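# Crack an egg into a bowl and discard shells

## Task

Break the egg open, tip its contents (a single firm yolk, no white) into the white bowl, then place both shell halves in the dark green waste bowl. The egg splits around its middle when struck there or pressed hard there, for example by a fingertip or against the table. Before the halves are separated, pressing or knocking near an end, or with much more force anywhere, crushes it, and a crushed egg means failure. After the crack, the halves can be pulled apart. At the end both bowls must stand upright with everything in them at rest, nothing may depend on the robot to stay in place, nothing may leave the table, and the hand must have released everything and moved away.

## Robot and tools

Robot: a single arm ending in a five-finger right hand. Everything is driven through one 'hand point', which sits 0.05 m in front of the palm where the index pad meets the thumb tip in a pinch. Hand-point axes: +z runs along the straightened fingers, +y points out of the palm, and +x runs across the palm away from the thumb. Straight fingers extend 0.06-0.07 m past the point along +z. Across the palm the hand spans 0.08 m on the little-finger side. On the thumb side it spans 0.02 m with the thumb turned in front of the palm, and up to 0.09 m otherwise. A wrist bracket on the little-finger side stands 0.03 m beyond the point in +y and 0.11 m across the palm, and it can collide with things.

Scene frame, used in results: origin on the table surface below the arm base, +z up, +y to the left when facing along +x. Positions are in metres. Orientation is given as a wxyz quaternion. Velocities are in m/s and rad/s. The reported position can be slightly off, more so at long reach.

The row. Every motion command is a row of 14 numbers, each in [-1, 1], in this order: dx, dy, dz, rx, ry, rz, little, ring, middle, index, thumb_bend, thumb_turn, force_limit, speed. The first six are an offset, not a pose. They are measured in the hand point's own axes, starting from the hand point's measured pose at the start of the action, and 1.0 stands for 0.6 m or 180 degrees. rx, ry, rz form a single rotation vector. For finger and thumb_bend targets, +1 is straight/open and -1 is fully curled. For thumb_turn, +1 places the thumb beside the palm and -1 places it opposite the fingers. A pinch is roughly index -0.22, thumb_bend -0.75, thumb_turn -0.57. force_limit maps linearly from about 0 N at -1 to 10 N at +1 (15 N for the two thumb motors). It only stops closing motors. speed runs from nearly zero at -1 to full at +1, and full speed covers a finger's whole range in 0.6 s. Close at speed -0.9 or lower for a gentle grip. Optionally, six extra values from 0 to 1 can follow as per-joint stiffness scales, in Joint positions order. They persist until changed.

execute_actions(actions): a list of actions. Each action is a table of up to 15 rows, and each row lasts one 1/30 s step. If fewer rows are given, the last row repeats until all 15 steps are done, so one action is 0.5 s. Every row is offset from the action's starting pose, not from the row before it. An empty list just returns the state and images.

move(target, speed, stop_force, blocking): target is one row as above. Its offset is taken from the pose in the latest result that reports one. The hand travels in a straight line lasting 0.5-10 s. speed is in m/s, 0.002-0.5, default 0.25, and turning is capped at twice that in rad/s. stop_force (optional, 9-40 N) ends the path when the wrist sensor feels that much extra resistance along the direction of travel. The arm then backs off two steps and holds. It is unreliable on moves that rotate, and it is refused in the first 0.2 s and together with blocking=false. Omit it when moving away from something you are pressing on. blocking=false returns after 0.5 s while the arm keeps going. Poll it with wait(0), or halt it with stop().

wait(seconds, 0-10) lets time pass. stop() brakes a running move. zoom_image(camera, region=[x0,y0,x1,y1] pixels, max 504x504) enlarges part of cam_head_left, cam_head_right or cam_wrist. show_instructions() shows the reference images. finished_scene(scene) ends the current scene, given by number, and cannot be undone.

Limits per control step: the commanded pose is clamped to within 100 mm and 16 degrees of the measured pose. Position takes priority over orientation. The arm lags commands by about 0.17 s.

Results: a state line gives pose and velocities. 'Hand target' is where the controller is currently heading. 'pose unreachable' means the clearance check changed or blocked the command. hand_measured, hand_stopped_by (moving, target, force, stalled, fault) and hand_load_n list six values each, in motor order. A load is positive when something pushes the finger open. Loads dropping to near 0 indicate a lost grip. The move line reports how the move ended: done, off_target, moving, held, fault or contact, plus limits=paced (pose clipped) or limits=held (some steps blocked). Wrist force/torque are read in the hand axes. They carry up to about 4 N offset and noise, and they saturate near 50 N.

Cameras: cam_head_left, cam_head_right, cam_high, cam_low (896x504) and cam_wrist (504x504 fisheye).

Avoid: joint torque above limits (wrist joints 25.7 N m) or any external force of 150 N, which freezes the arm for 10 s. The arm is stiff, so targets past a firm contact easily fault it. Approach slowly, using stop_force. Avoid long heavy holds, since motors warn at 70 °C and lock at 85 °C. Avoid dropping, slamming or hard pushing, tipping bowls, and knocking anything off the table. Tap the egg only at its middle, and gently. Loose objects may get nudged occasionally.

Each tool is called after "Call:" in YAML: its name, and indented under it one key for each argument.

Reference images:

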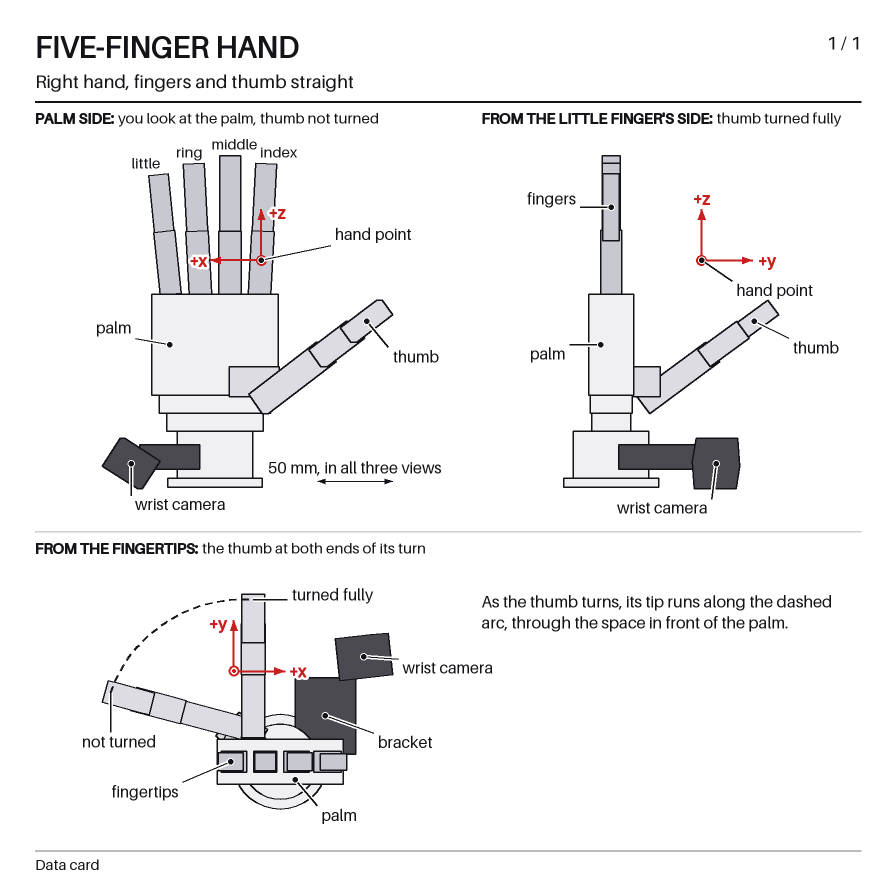

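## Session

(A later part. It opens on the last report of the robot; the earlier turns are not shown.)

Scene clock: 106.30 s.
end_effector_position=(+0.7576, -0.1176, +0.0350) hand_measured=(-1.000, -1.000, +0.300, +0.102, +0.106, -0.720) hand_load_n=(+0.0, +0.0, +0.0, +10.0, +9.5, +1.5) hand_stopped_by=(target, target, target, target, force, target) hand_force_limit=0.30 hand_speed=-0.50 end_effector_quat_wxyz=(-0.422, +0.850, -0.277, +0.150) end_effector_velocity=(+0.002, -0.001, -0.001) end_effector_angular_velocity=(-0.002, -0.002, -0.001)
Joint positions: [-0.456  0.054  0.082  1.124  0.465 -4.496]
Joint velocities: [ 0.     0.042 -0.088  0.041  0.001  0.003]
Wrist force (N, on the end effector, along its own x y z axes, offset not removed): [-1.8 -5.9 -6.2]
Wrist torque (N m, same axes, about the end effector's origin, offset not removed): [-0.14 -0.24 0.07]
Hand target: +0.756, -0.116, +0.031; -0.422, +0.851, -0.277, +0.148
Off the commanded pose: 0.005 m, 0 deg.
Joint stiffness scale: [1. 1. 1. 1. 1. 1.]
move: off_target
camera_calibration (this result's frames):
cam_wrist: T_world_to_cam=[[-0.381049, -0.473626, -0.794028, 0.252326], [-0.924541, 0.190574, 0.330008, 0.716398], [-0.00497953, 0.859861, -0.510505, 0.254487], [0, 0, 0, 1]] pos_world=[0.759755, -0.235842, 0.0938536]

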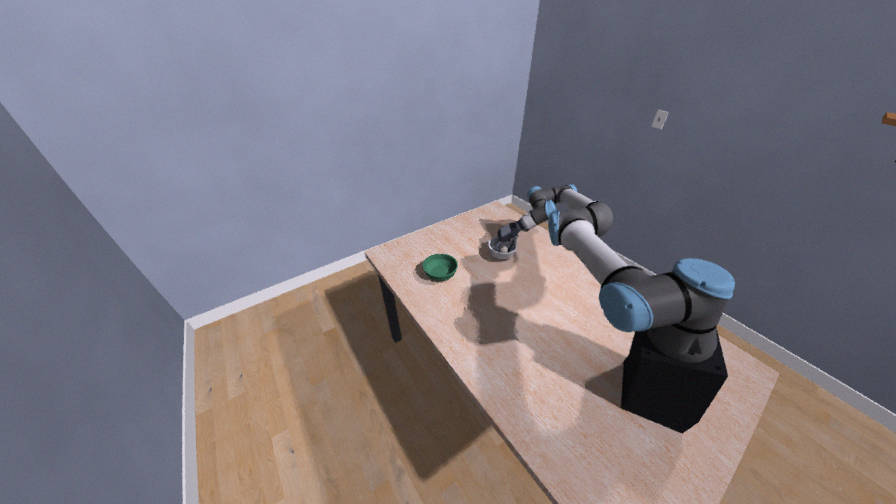

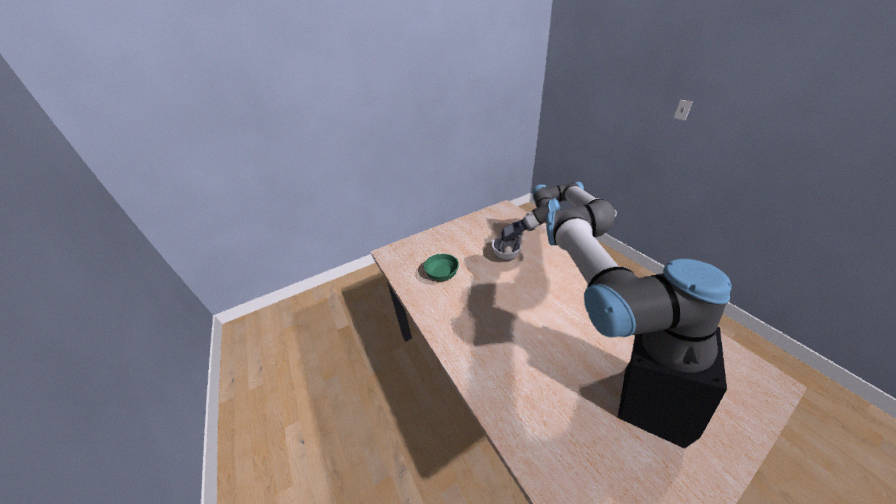

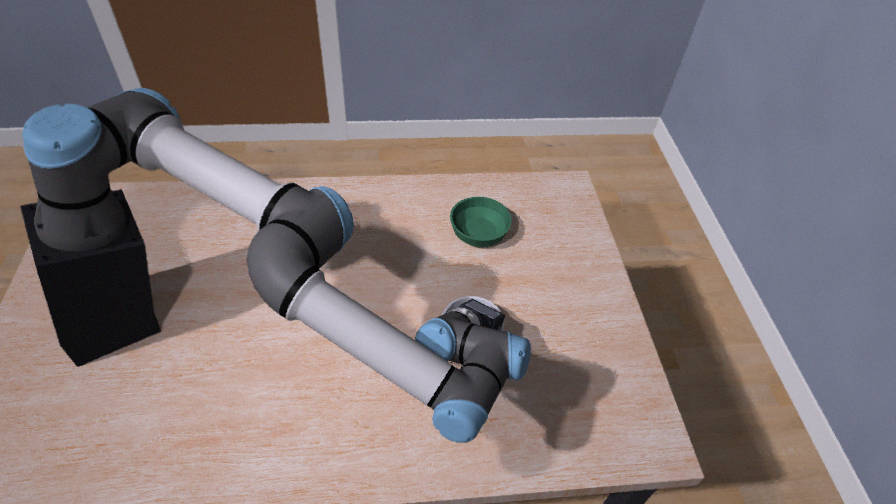

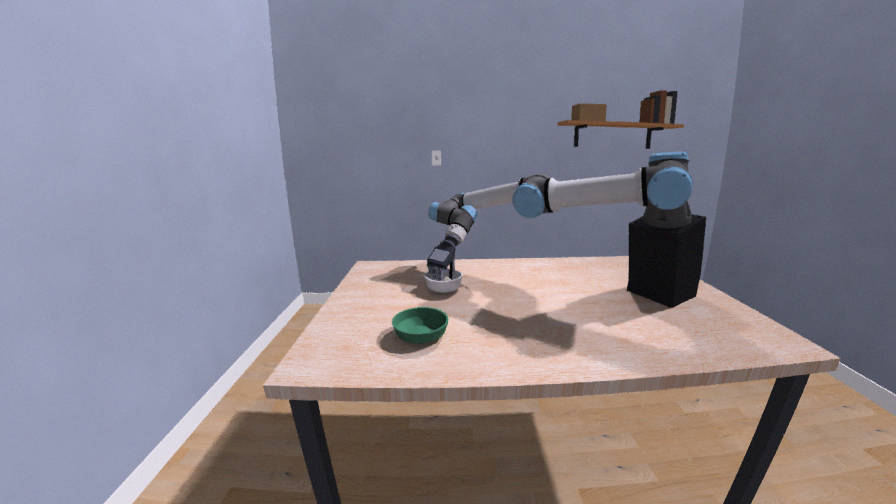

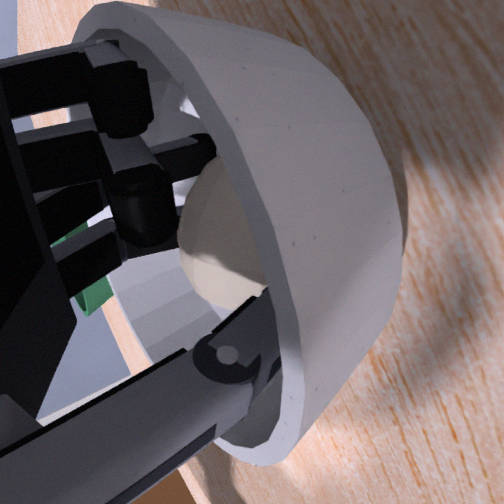

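Call:
execute_actions:
  actions:
    - [[0,-0.002,-0.002,0,0,0,-1,-1,0.3,0.28,0.38,-0.72,0.3,-0.6]]
    - [[0,0,0,0,0,0,-1,-1,0.3,0.28,0.38,-0.72,0.3,-0.6]]

Call:
move:
  target: [0,-0.09,-0.07,0,0,0,-1,-1,0.3,0.28,0.38,-0.72,0.3,-0.6]
  speed: 0.06

Call:
move:
  target: [0,0,0,0,0.395,0.305,-1,-1,-1,-0.12,-0.6,-0.57,0.3,-0.3]
  speed: 0.4

Scene clock: 107.57 s.
end_effector_position=(+0.7577, -0.1174, +0.0363) hand_measured=(-1.000, -1.000, +0.300, +0.280, +0.380, -0.720) hand_load_n=(+0.0, +0.0, +0.0, +0.0, +0.0, +0.0) hand_stopped_by=(target, target, target, target, target, target) hand_force_limit=0.30 hand_speed=-0.60 end_effector_quat_wxyz=(-0.422, +0.850, -0.276, +0.149) end_effector_velocity=(-0.000, +0.000, +0.000) end_effector_angular_velocity=(+0.000, +0.001, -0.001)
Joint positions: [-0.456  0.055  0.077  1.131  0.465 -4.498]
Joint velocities: [ 0.    -0.     0.001 -0.001  0.     0.001]
Wrist force (N, on the end effector, along its own x y z axes, offset not removed): [0.7 -2.8 -2.0]
Wrist torque (N m, same axes, about the end effector's origin, offset not removed): [-0.38 -0.21 -0.04]
Hand target: +0.758, -0.117, +0.036; -0.422, +0.850, -0.276, +0.149
Off the commanded pose: 0.000 m, 0 deg.
Joint stiffness scale: [1. 1. 1. 1. 1. 1.]
camera_calibration (this result's frames):
cam_wrist: T_world_to_cam=[[-0.380887, -0.474017, -0.793873, 0.253301], [-0.924601, 0.189477, 0.330472, 0.715926], [-0.00622821, 0.859888, -0.510445, 0.255902], [0, 0, 0, 1]] pos_world=[0.760019, -0.23563, 0.0951192]

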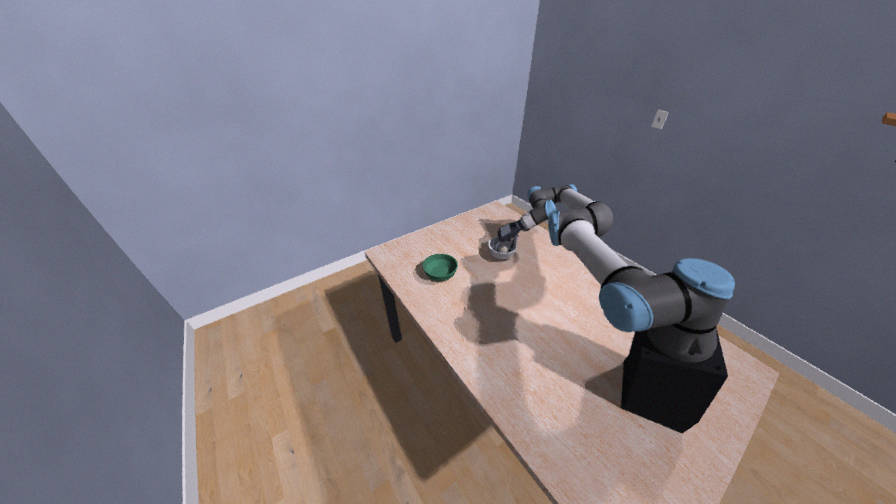

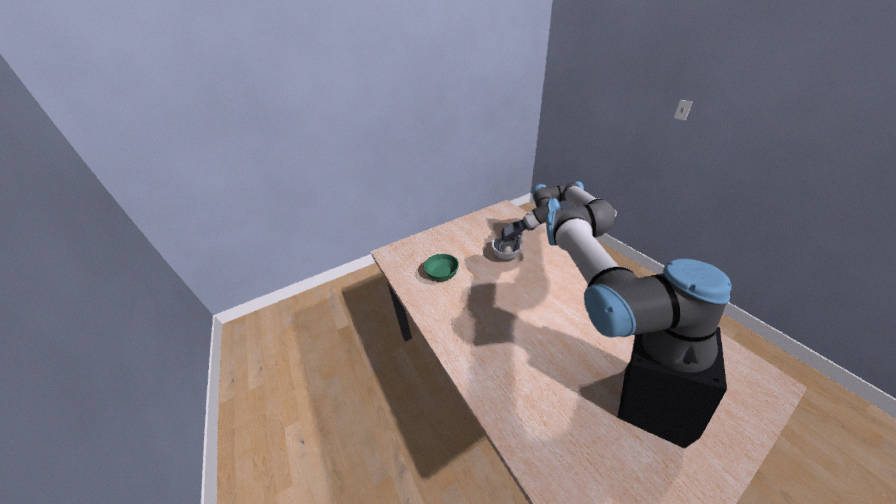

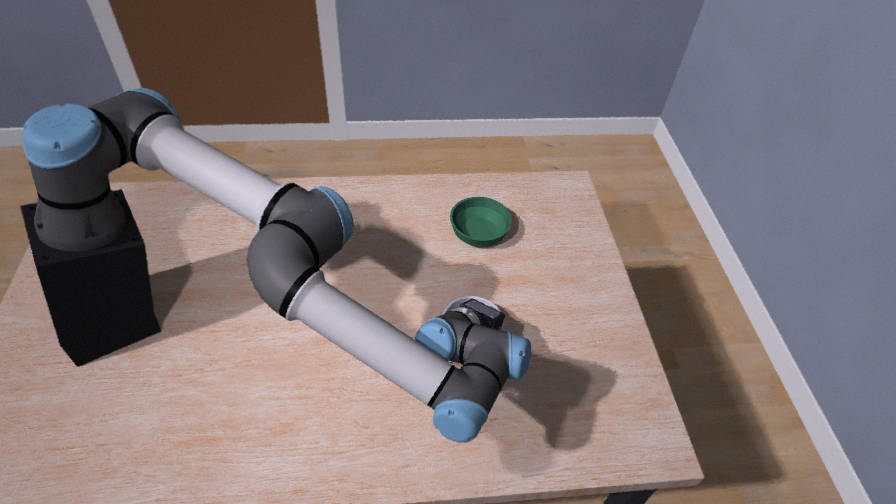

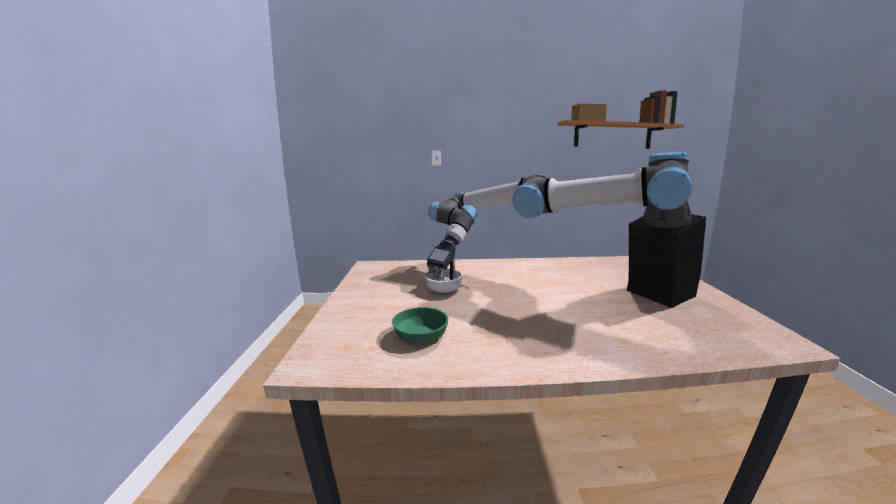

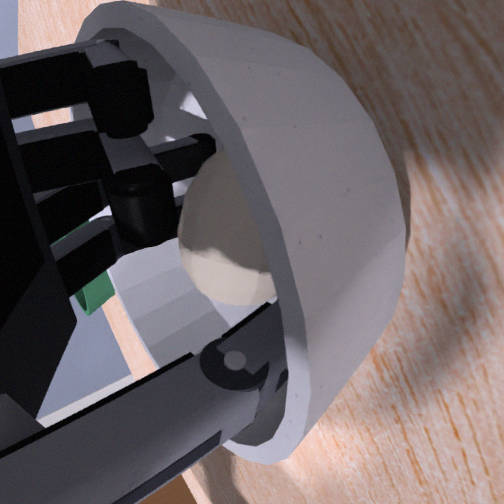

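Scene clock: 109.17 s.
end_effector_position=(+0.7562, -0.1164, +0.1043) hand_measured=(-1.000, -1.000, +0.300, +0.280, +0.380, -0.720) hand_load_n=(+0.0, +0.0, +0.0, +0.0, +0.0, +0.0) hand_stopped_by=(target, target, target, target, target, target) hand_force_limit=0.30 hand_speed=-0.60 end_effector_quat_wxyz=(-0.423, +0.851, -0.275, +0.148) end_effector_velocity=(-0.002, +0.001, -0.002) end_effector_angular_velocity=(-0.003, -0.006, -0.009)
Joint positions: [-0.473 -0.156  0.36   1.104  0.46  -4.547]
Joint velocities: [-0.    -0.034  0.072 -0.064  0.     0.022]
Wrist force (N, on the end effector, along its own x y z axes, offset not removed): [2.1 0.0 -2.8]
Wrist torque (N m, same axes, about the end effector's origin, offset not removed): [0.04 -0.43 0.10]
Hand target: +0.756, -0.118, +0.105; -0.422, +0.850, -0.276, +0.149
Off the commanded pose: 0.001 m, 0 deg.
Joint stiffness scale: [1. 1. 1. 1. 1. 1.]
move: done
camera_calibration (this result's frames):
cam_wrist: T_world_to_cam=[[-0.38026, -0.475183, -0.793476, 0.306572], [-0.924814, 0.185155, 0.332319, 0.69135], [-0.0109961, 0.860185, -0.509864, 0.293268], [0, 0, 0, 1]] pos_world=[0.759172, -0.234594, 0.163035]

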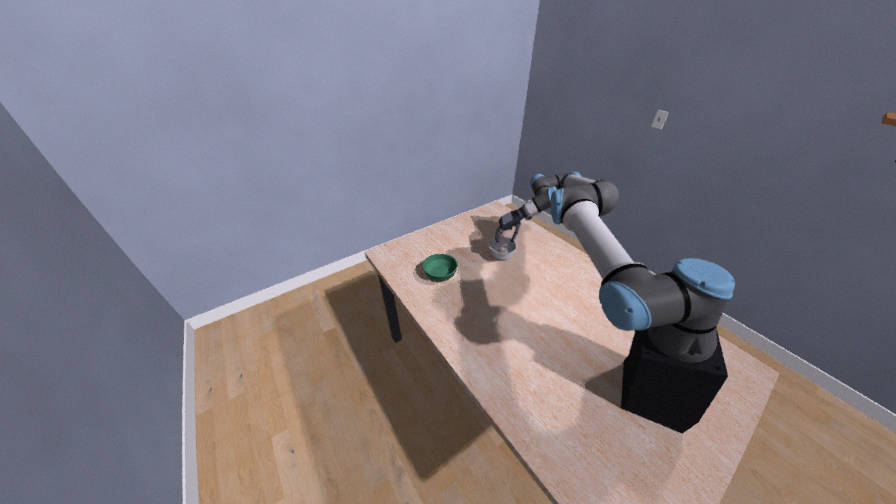

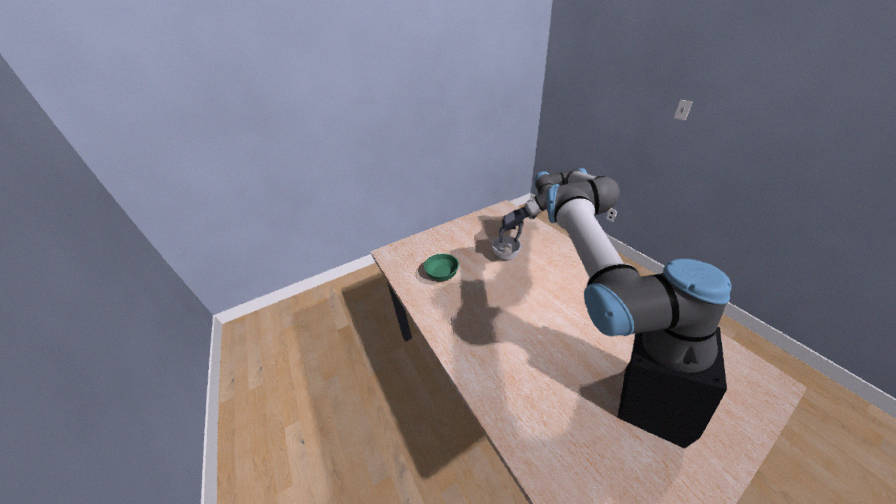

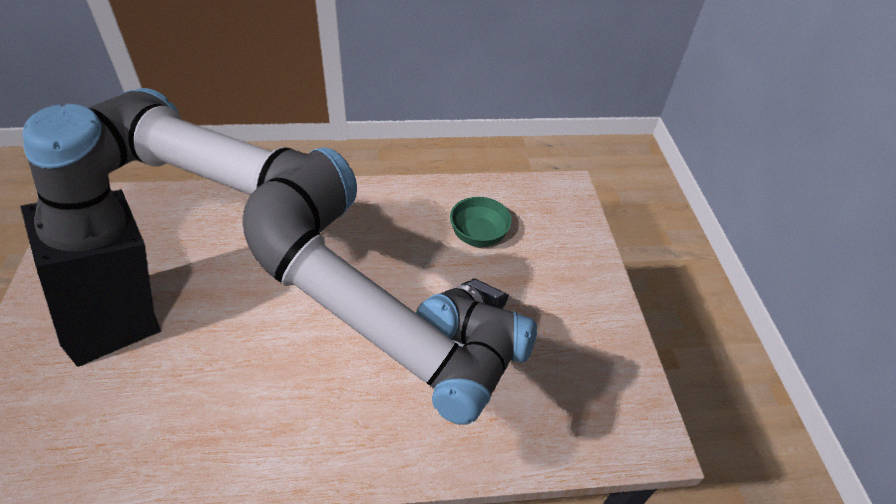

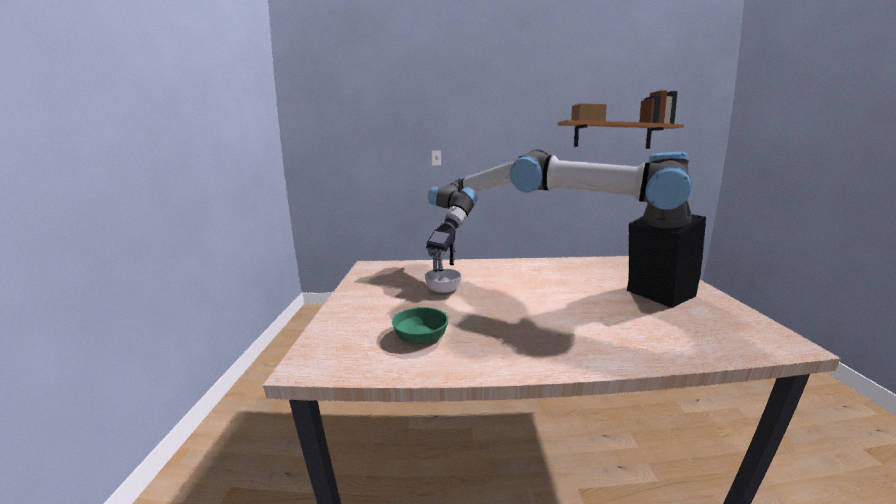

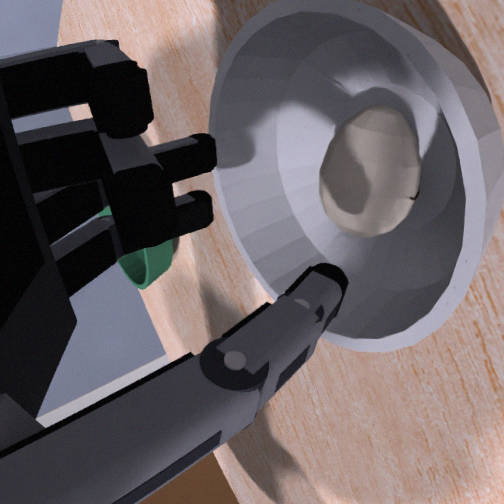

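Scene clock: 112.07 s.
end_effector_position=(+0.7554, -0.1172, +0.1051) hand_measured=(-1.000, -1.000, -1.000, -0.120, -0.600, -0.570) hand_load_n=(+0.0, +0.0, +0.0, +0.0, +0.0, +0.0) hand_stopped_by=(target, target, target, target, target, target) hand_force_limit=0.30 hand_speed=-0.30 end_effector_quat_wxyz=(+0.210, -0.402, +0.798, -0.398) end_effector_velocity=(-0.001, -0.002, +0.000) end_effector_angular_velocity=(-0.002, +0.005, -0.020)
Joint positions: [-0.221 -0.746  1.391 -0.112  1.72  -2.809]
Joint velocities: [ 0.003  0.003 -0.008  0.013  0.02   0.011]
Wrist force (N, on the end effector, along its own x y z axes, offset not removed): [2.3 -3.5 -2.4]
Wrist torque (N m, same axes, about the end effector's origin, offset not removed): [-0.34 -0.30 0.04]
Hand target: +0.756, -0.116, +0.105; +0.210, -0.401, +0.798, -0.398
Off the commanded pose: 0.001 m, 0 deg.
Joint stiffness scale: [1. 1. 1. 1. 1. 1.]
move: done; limits=paced
camera_calibration (this result's frames):
cam_wrist: T_world_to_cam=[[-0.457197, 0.398599, -0.795041, 0.467254], [0.172913, 0.916722, 0.360169, -0.0558636], [0.872394, 0.0271952, -0.488046, -0.472856], [0, 0, 0, 1]] pos_world=[0.635804, -0.122176, 0.160831]

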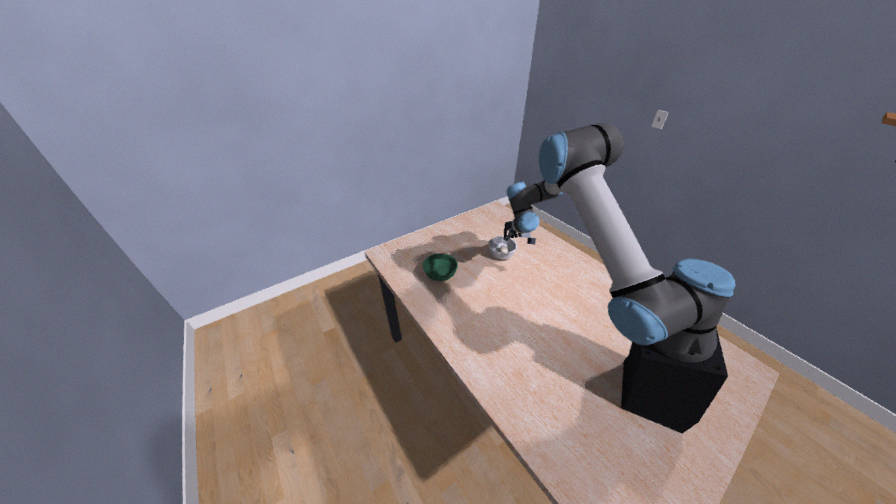

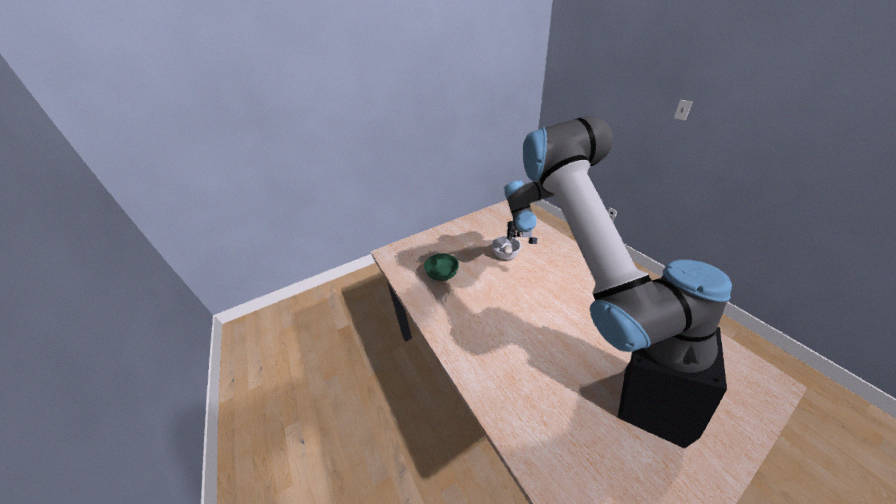

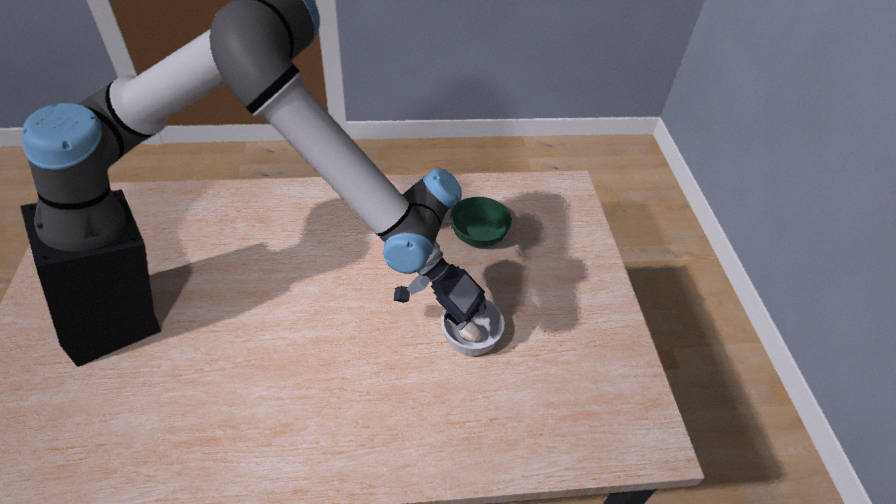

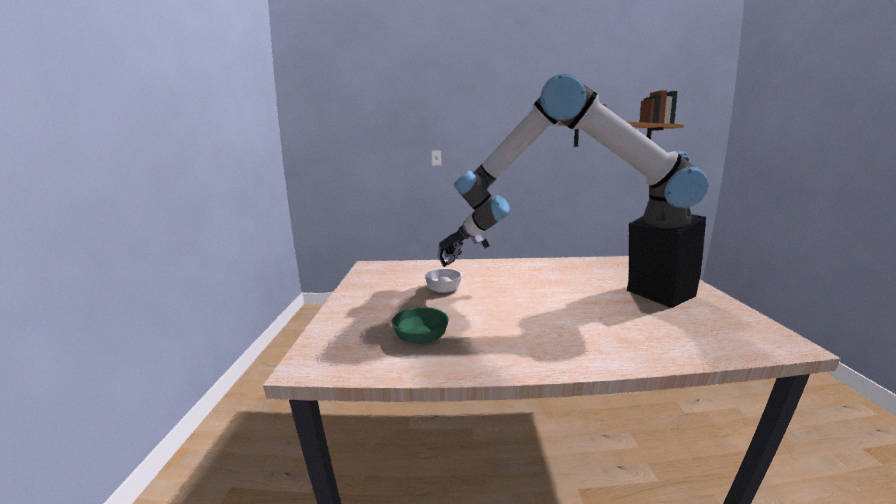

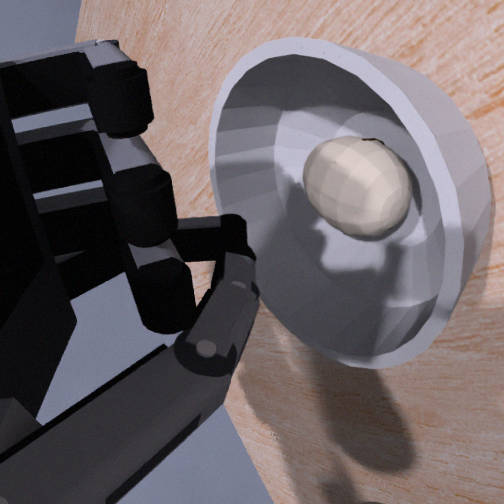

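Call:
move:
  target: [-0.0045,0.044,0.052,0,0,0,-1,-1,-1,-0.12,-0.6,-0.57,0.3,-0.3]
  speed: 0.06

Call:
zoom_image:
  camera: "cam_low"
  region: [410,230,490,300]

Call:
zoom_image:
  camera: "cam_head_left"
  region: [475,215,535,265]

Scene clock: 113.50 s.
end_effector_position=(+0.7633, -0.1209, +0.0658) hand_measured=(-1.000, -1.000, -1.000, -0.120, -0.600, -0.570) hand_load_n=(+0.0, +0.0, +0.0, +0.0, +0.0, +0.0) hand_stopped_by=(target, target, target, target, target, target) hand_force_limit=0.30 hand_speed=-0.30 end_effector_quat_wxyz=(+0.209, -0.401, +0.798, -0.397) end_effector_velocity=(+0.004, -0.001, +0.001) end_effector_angular_velocity=(-0.002, -0.006, -0.000)
Joint positions: [-0.212 -0.66   1.336 -0.139  1.728 -2.804]
Joint velocities: [ 0.001  0.002 -0.007 -0.002  0.002  0.001]
Wrist force (N, on the end effector, along its own x y z axes, offset not removed): [1.4 -2.2 -0.7]
Wrist torque (N m, same axes, about the end effector's origin, offset not removed): [-0.27 -0.41 -0.06]
Hand target: +0.765, -0.120, +0.065; +0.210, -0.402, +0.798, -0.398
Off the commanded pose: 0.002 m, 0 deg.
Joint stiffness scale: [1. 1. 1. 1. 1. 1.]
move: done
camera_calibration (this result's frames):
cam_wrist: T_world_to_cam=[[-0.458349, 0.399605, -0.793871, 0.442016], [0.174685, 0.916304, 0.360377, -0.0411038], [0.871436, 0.0265015, -0.489792, -0.498016], [0, 0, 0, 1]] pos_world=[0.643767, -0.12577, 0.121792]

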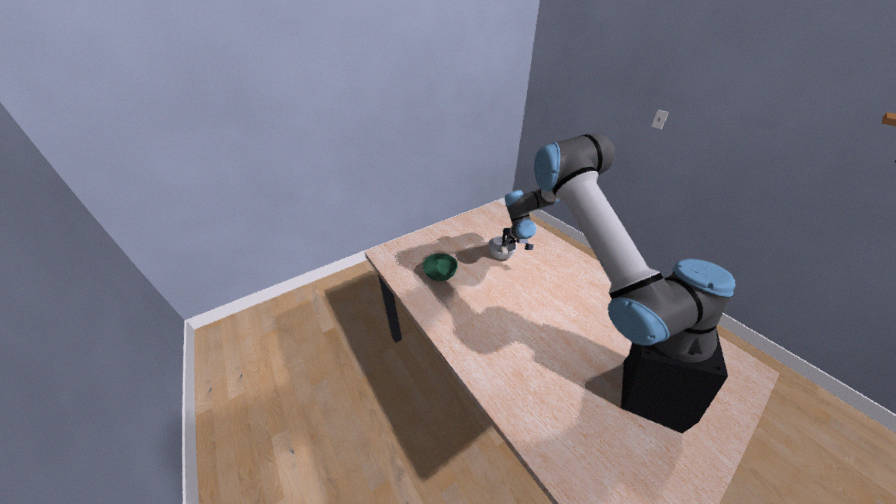

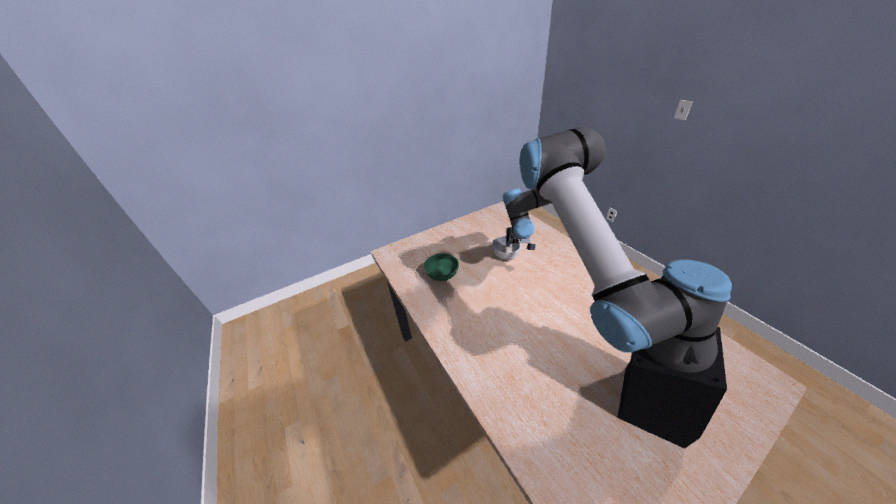

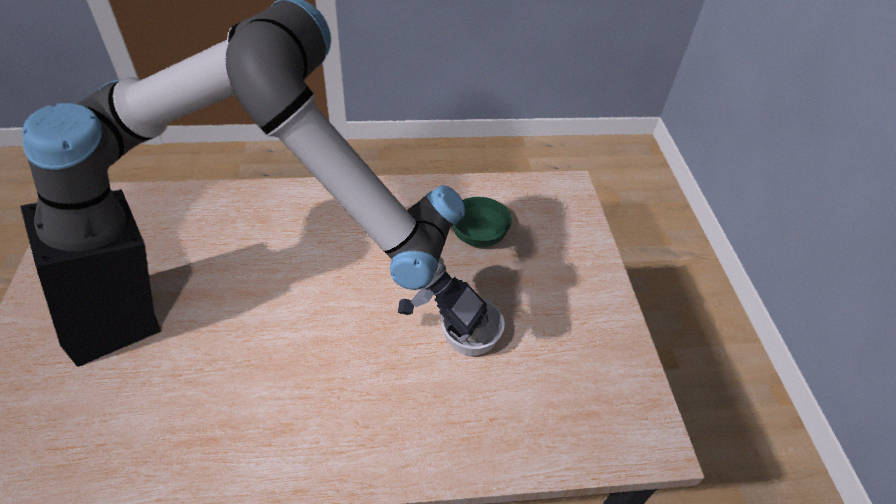

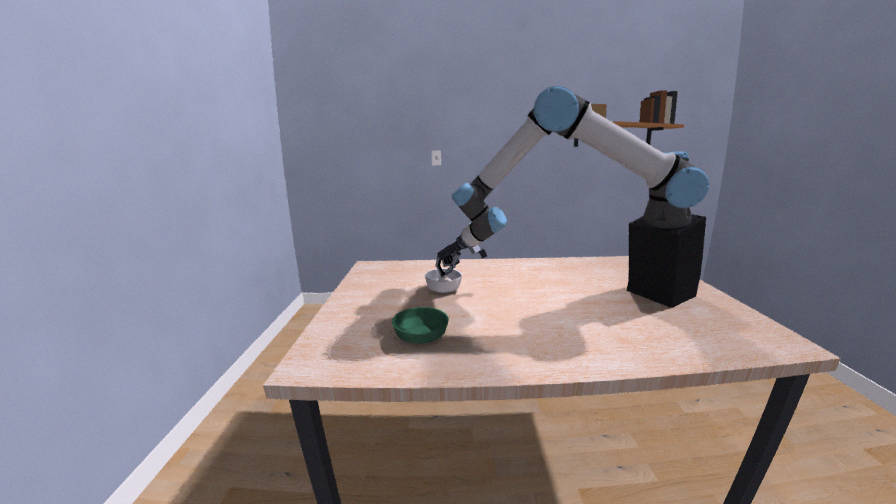

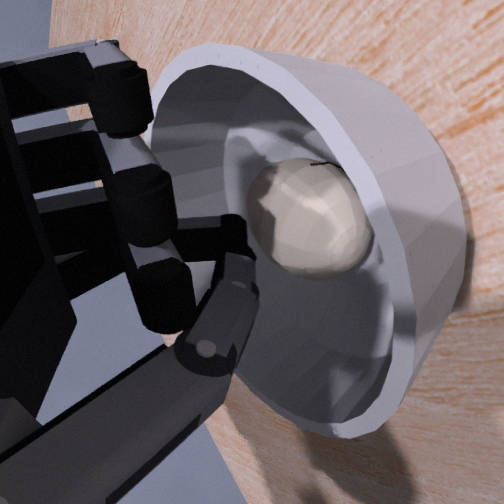

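Region (410, 230, 490, 300) of cam_low's 896x504 image, scaled by 6.300, with more detail than that image has; it fills the top 441 rows of this view, and the rest is white.

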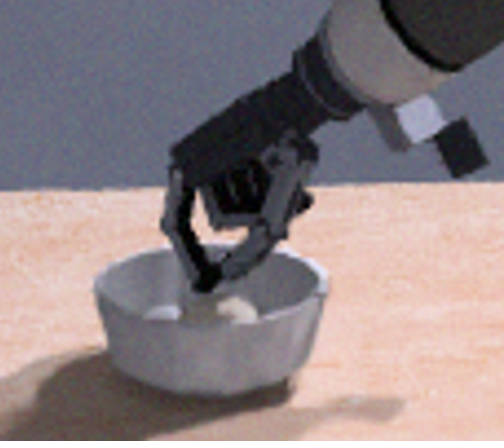

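Region (475, 215, 535, 265) of cam_head_left's 896x504 image, scaled by 8.400, with more detail than that image has.

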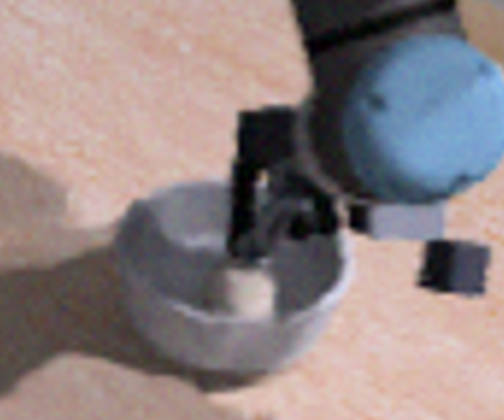

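Call:
move:
  target: [0,0.026,0.02,0,0,0,-1,-1,-1,-0.08,-0.42,-0.6,0.3,-0.3]
  speed: 0.01
  stop_force: 9

Call:
zoom_image:
  camera: "cam_low"
  region: [410,230,490,300]

Scene clock: 115.37 s.
end_effector_position=(+0.7686, -0.1241, +0.0609) hand_measured=(-1.000, -1.000, -1.000, -0.080, -0.420, -0.600) hand_load_n=(+0.0, +0.0, +0.0, -1.0, +0.0, +0.0) hand_stopped_by=(target, target, target, target, target, target) hand_force_limit=0.30 hand_speed=-0.30 end_effector_quat_wxyz=(+0.214, -0.399, +0.796, -0.402) end_effector_velocity=(+0.001, +0.000, +0.002) end_effector_angular_velocity=(-0.001, -0.002, +0.000)
Joint positions: [-0.212 -0.645  1.324 -0.157  1.731 -2.802]
Joint velocities: [ 0.    -0.002 -0.     0.001  0.    -0.   ]
Wrist force (N, on the end effector, along its own x y z axes, offset not removed): [-1.8 -7.0 -2.4]
Wrist torque (N m, same axes, about the end effector's origin, offset not removed): [-0.42 0.04 -0.18]
Hand target: +0.768, -0.124, +0.061; +0.213, -0.399, +0.797, -0.401
Off the commanded pose: 0.016 m, 1 deg.
Joint stiffness scale: [1. 1. 1. 1. 1. 1.]
move: contact
camera_calibration (this result's frames):
cam_wrist: T_world_to_cam=[[-0.446899, 0.396318, -0.802006, 0.433081], [0.171032, 0.917827, 0.358249, -0.034197], [0.878083, 0.0229328, -0.477959, -0.511266], [0, 0, 0, 1]] pos_world=[0.648326, -0.128526, 0.11522]

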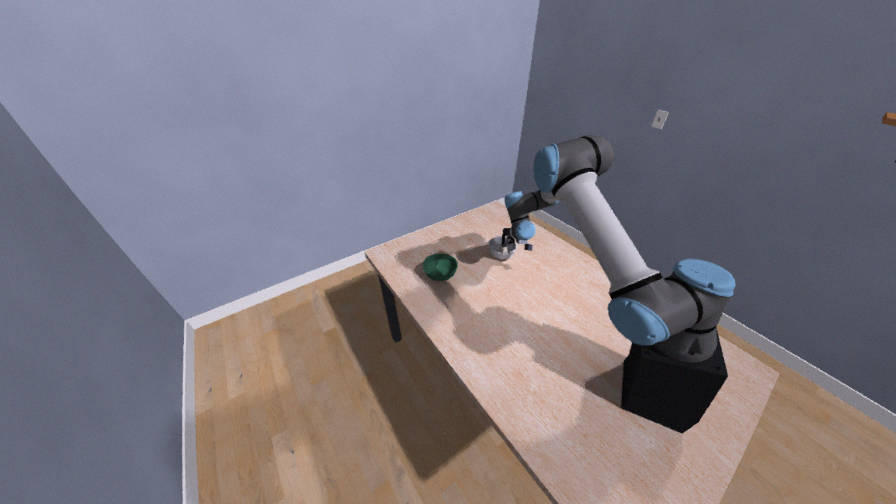

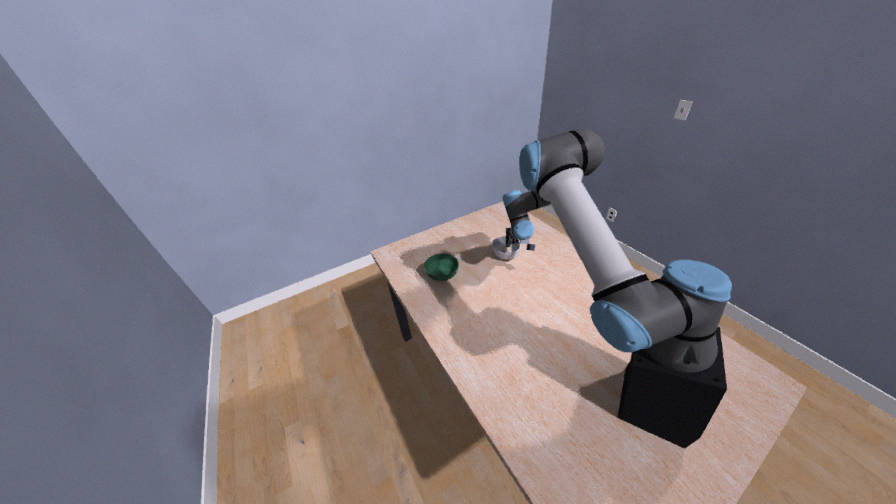

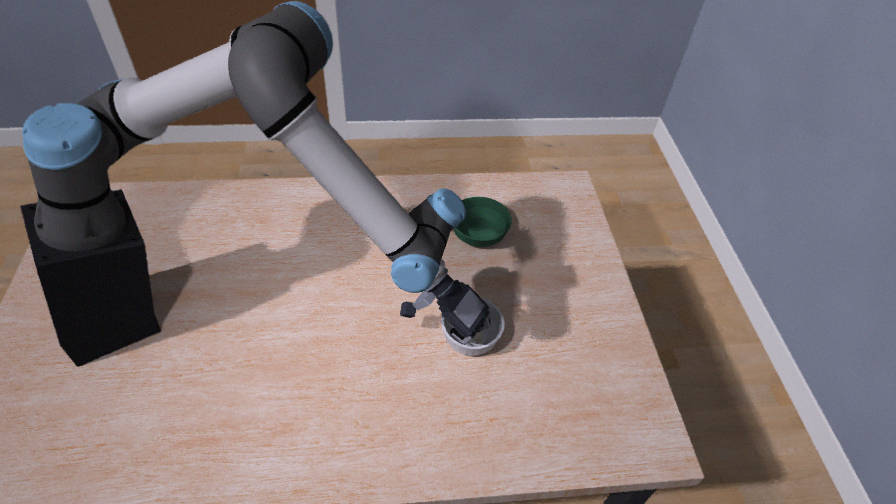

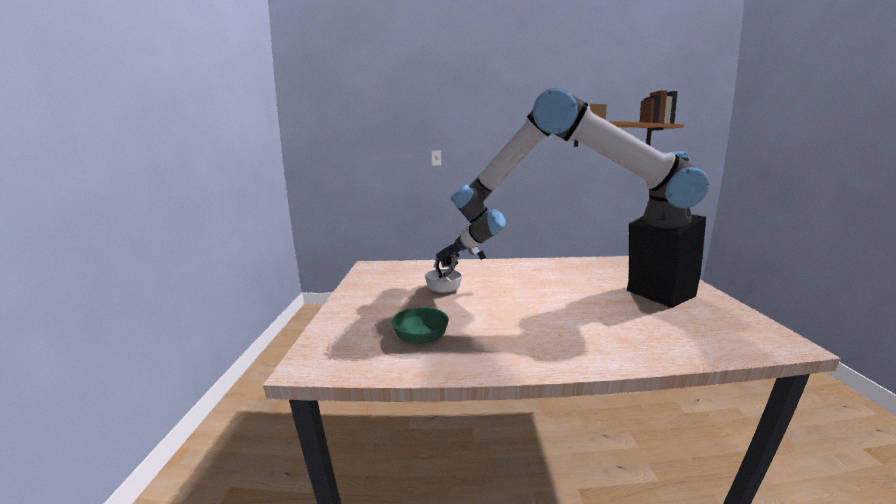

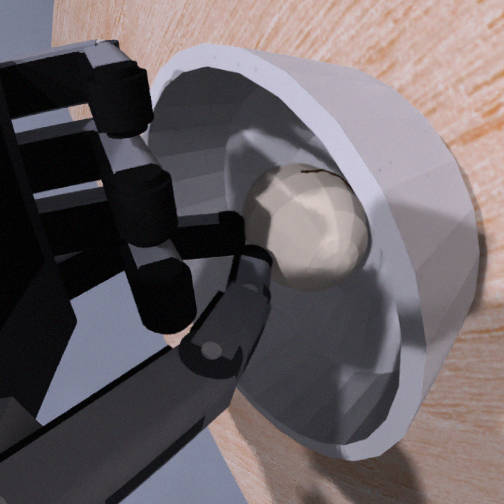

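Region (410, 230, 490, 300) of cam_low's 896x504 image, scaled by 6.300, with more detail than that image has; it fills the top 441 rows of this view, and the rest is white.

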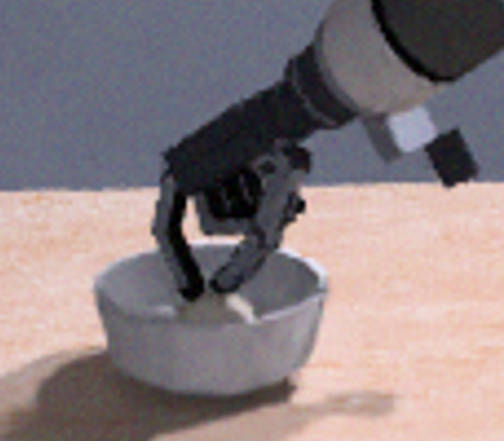

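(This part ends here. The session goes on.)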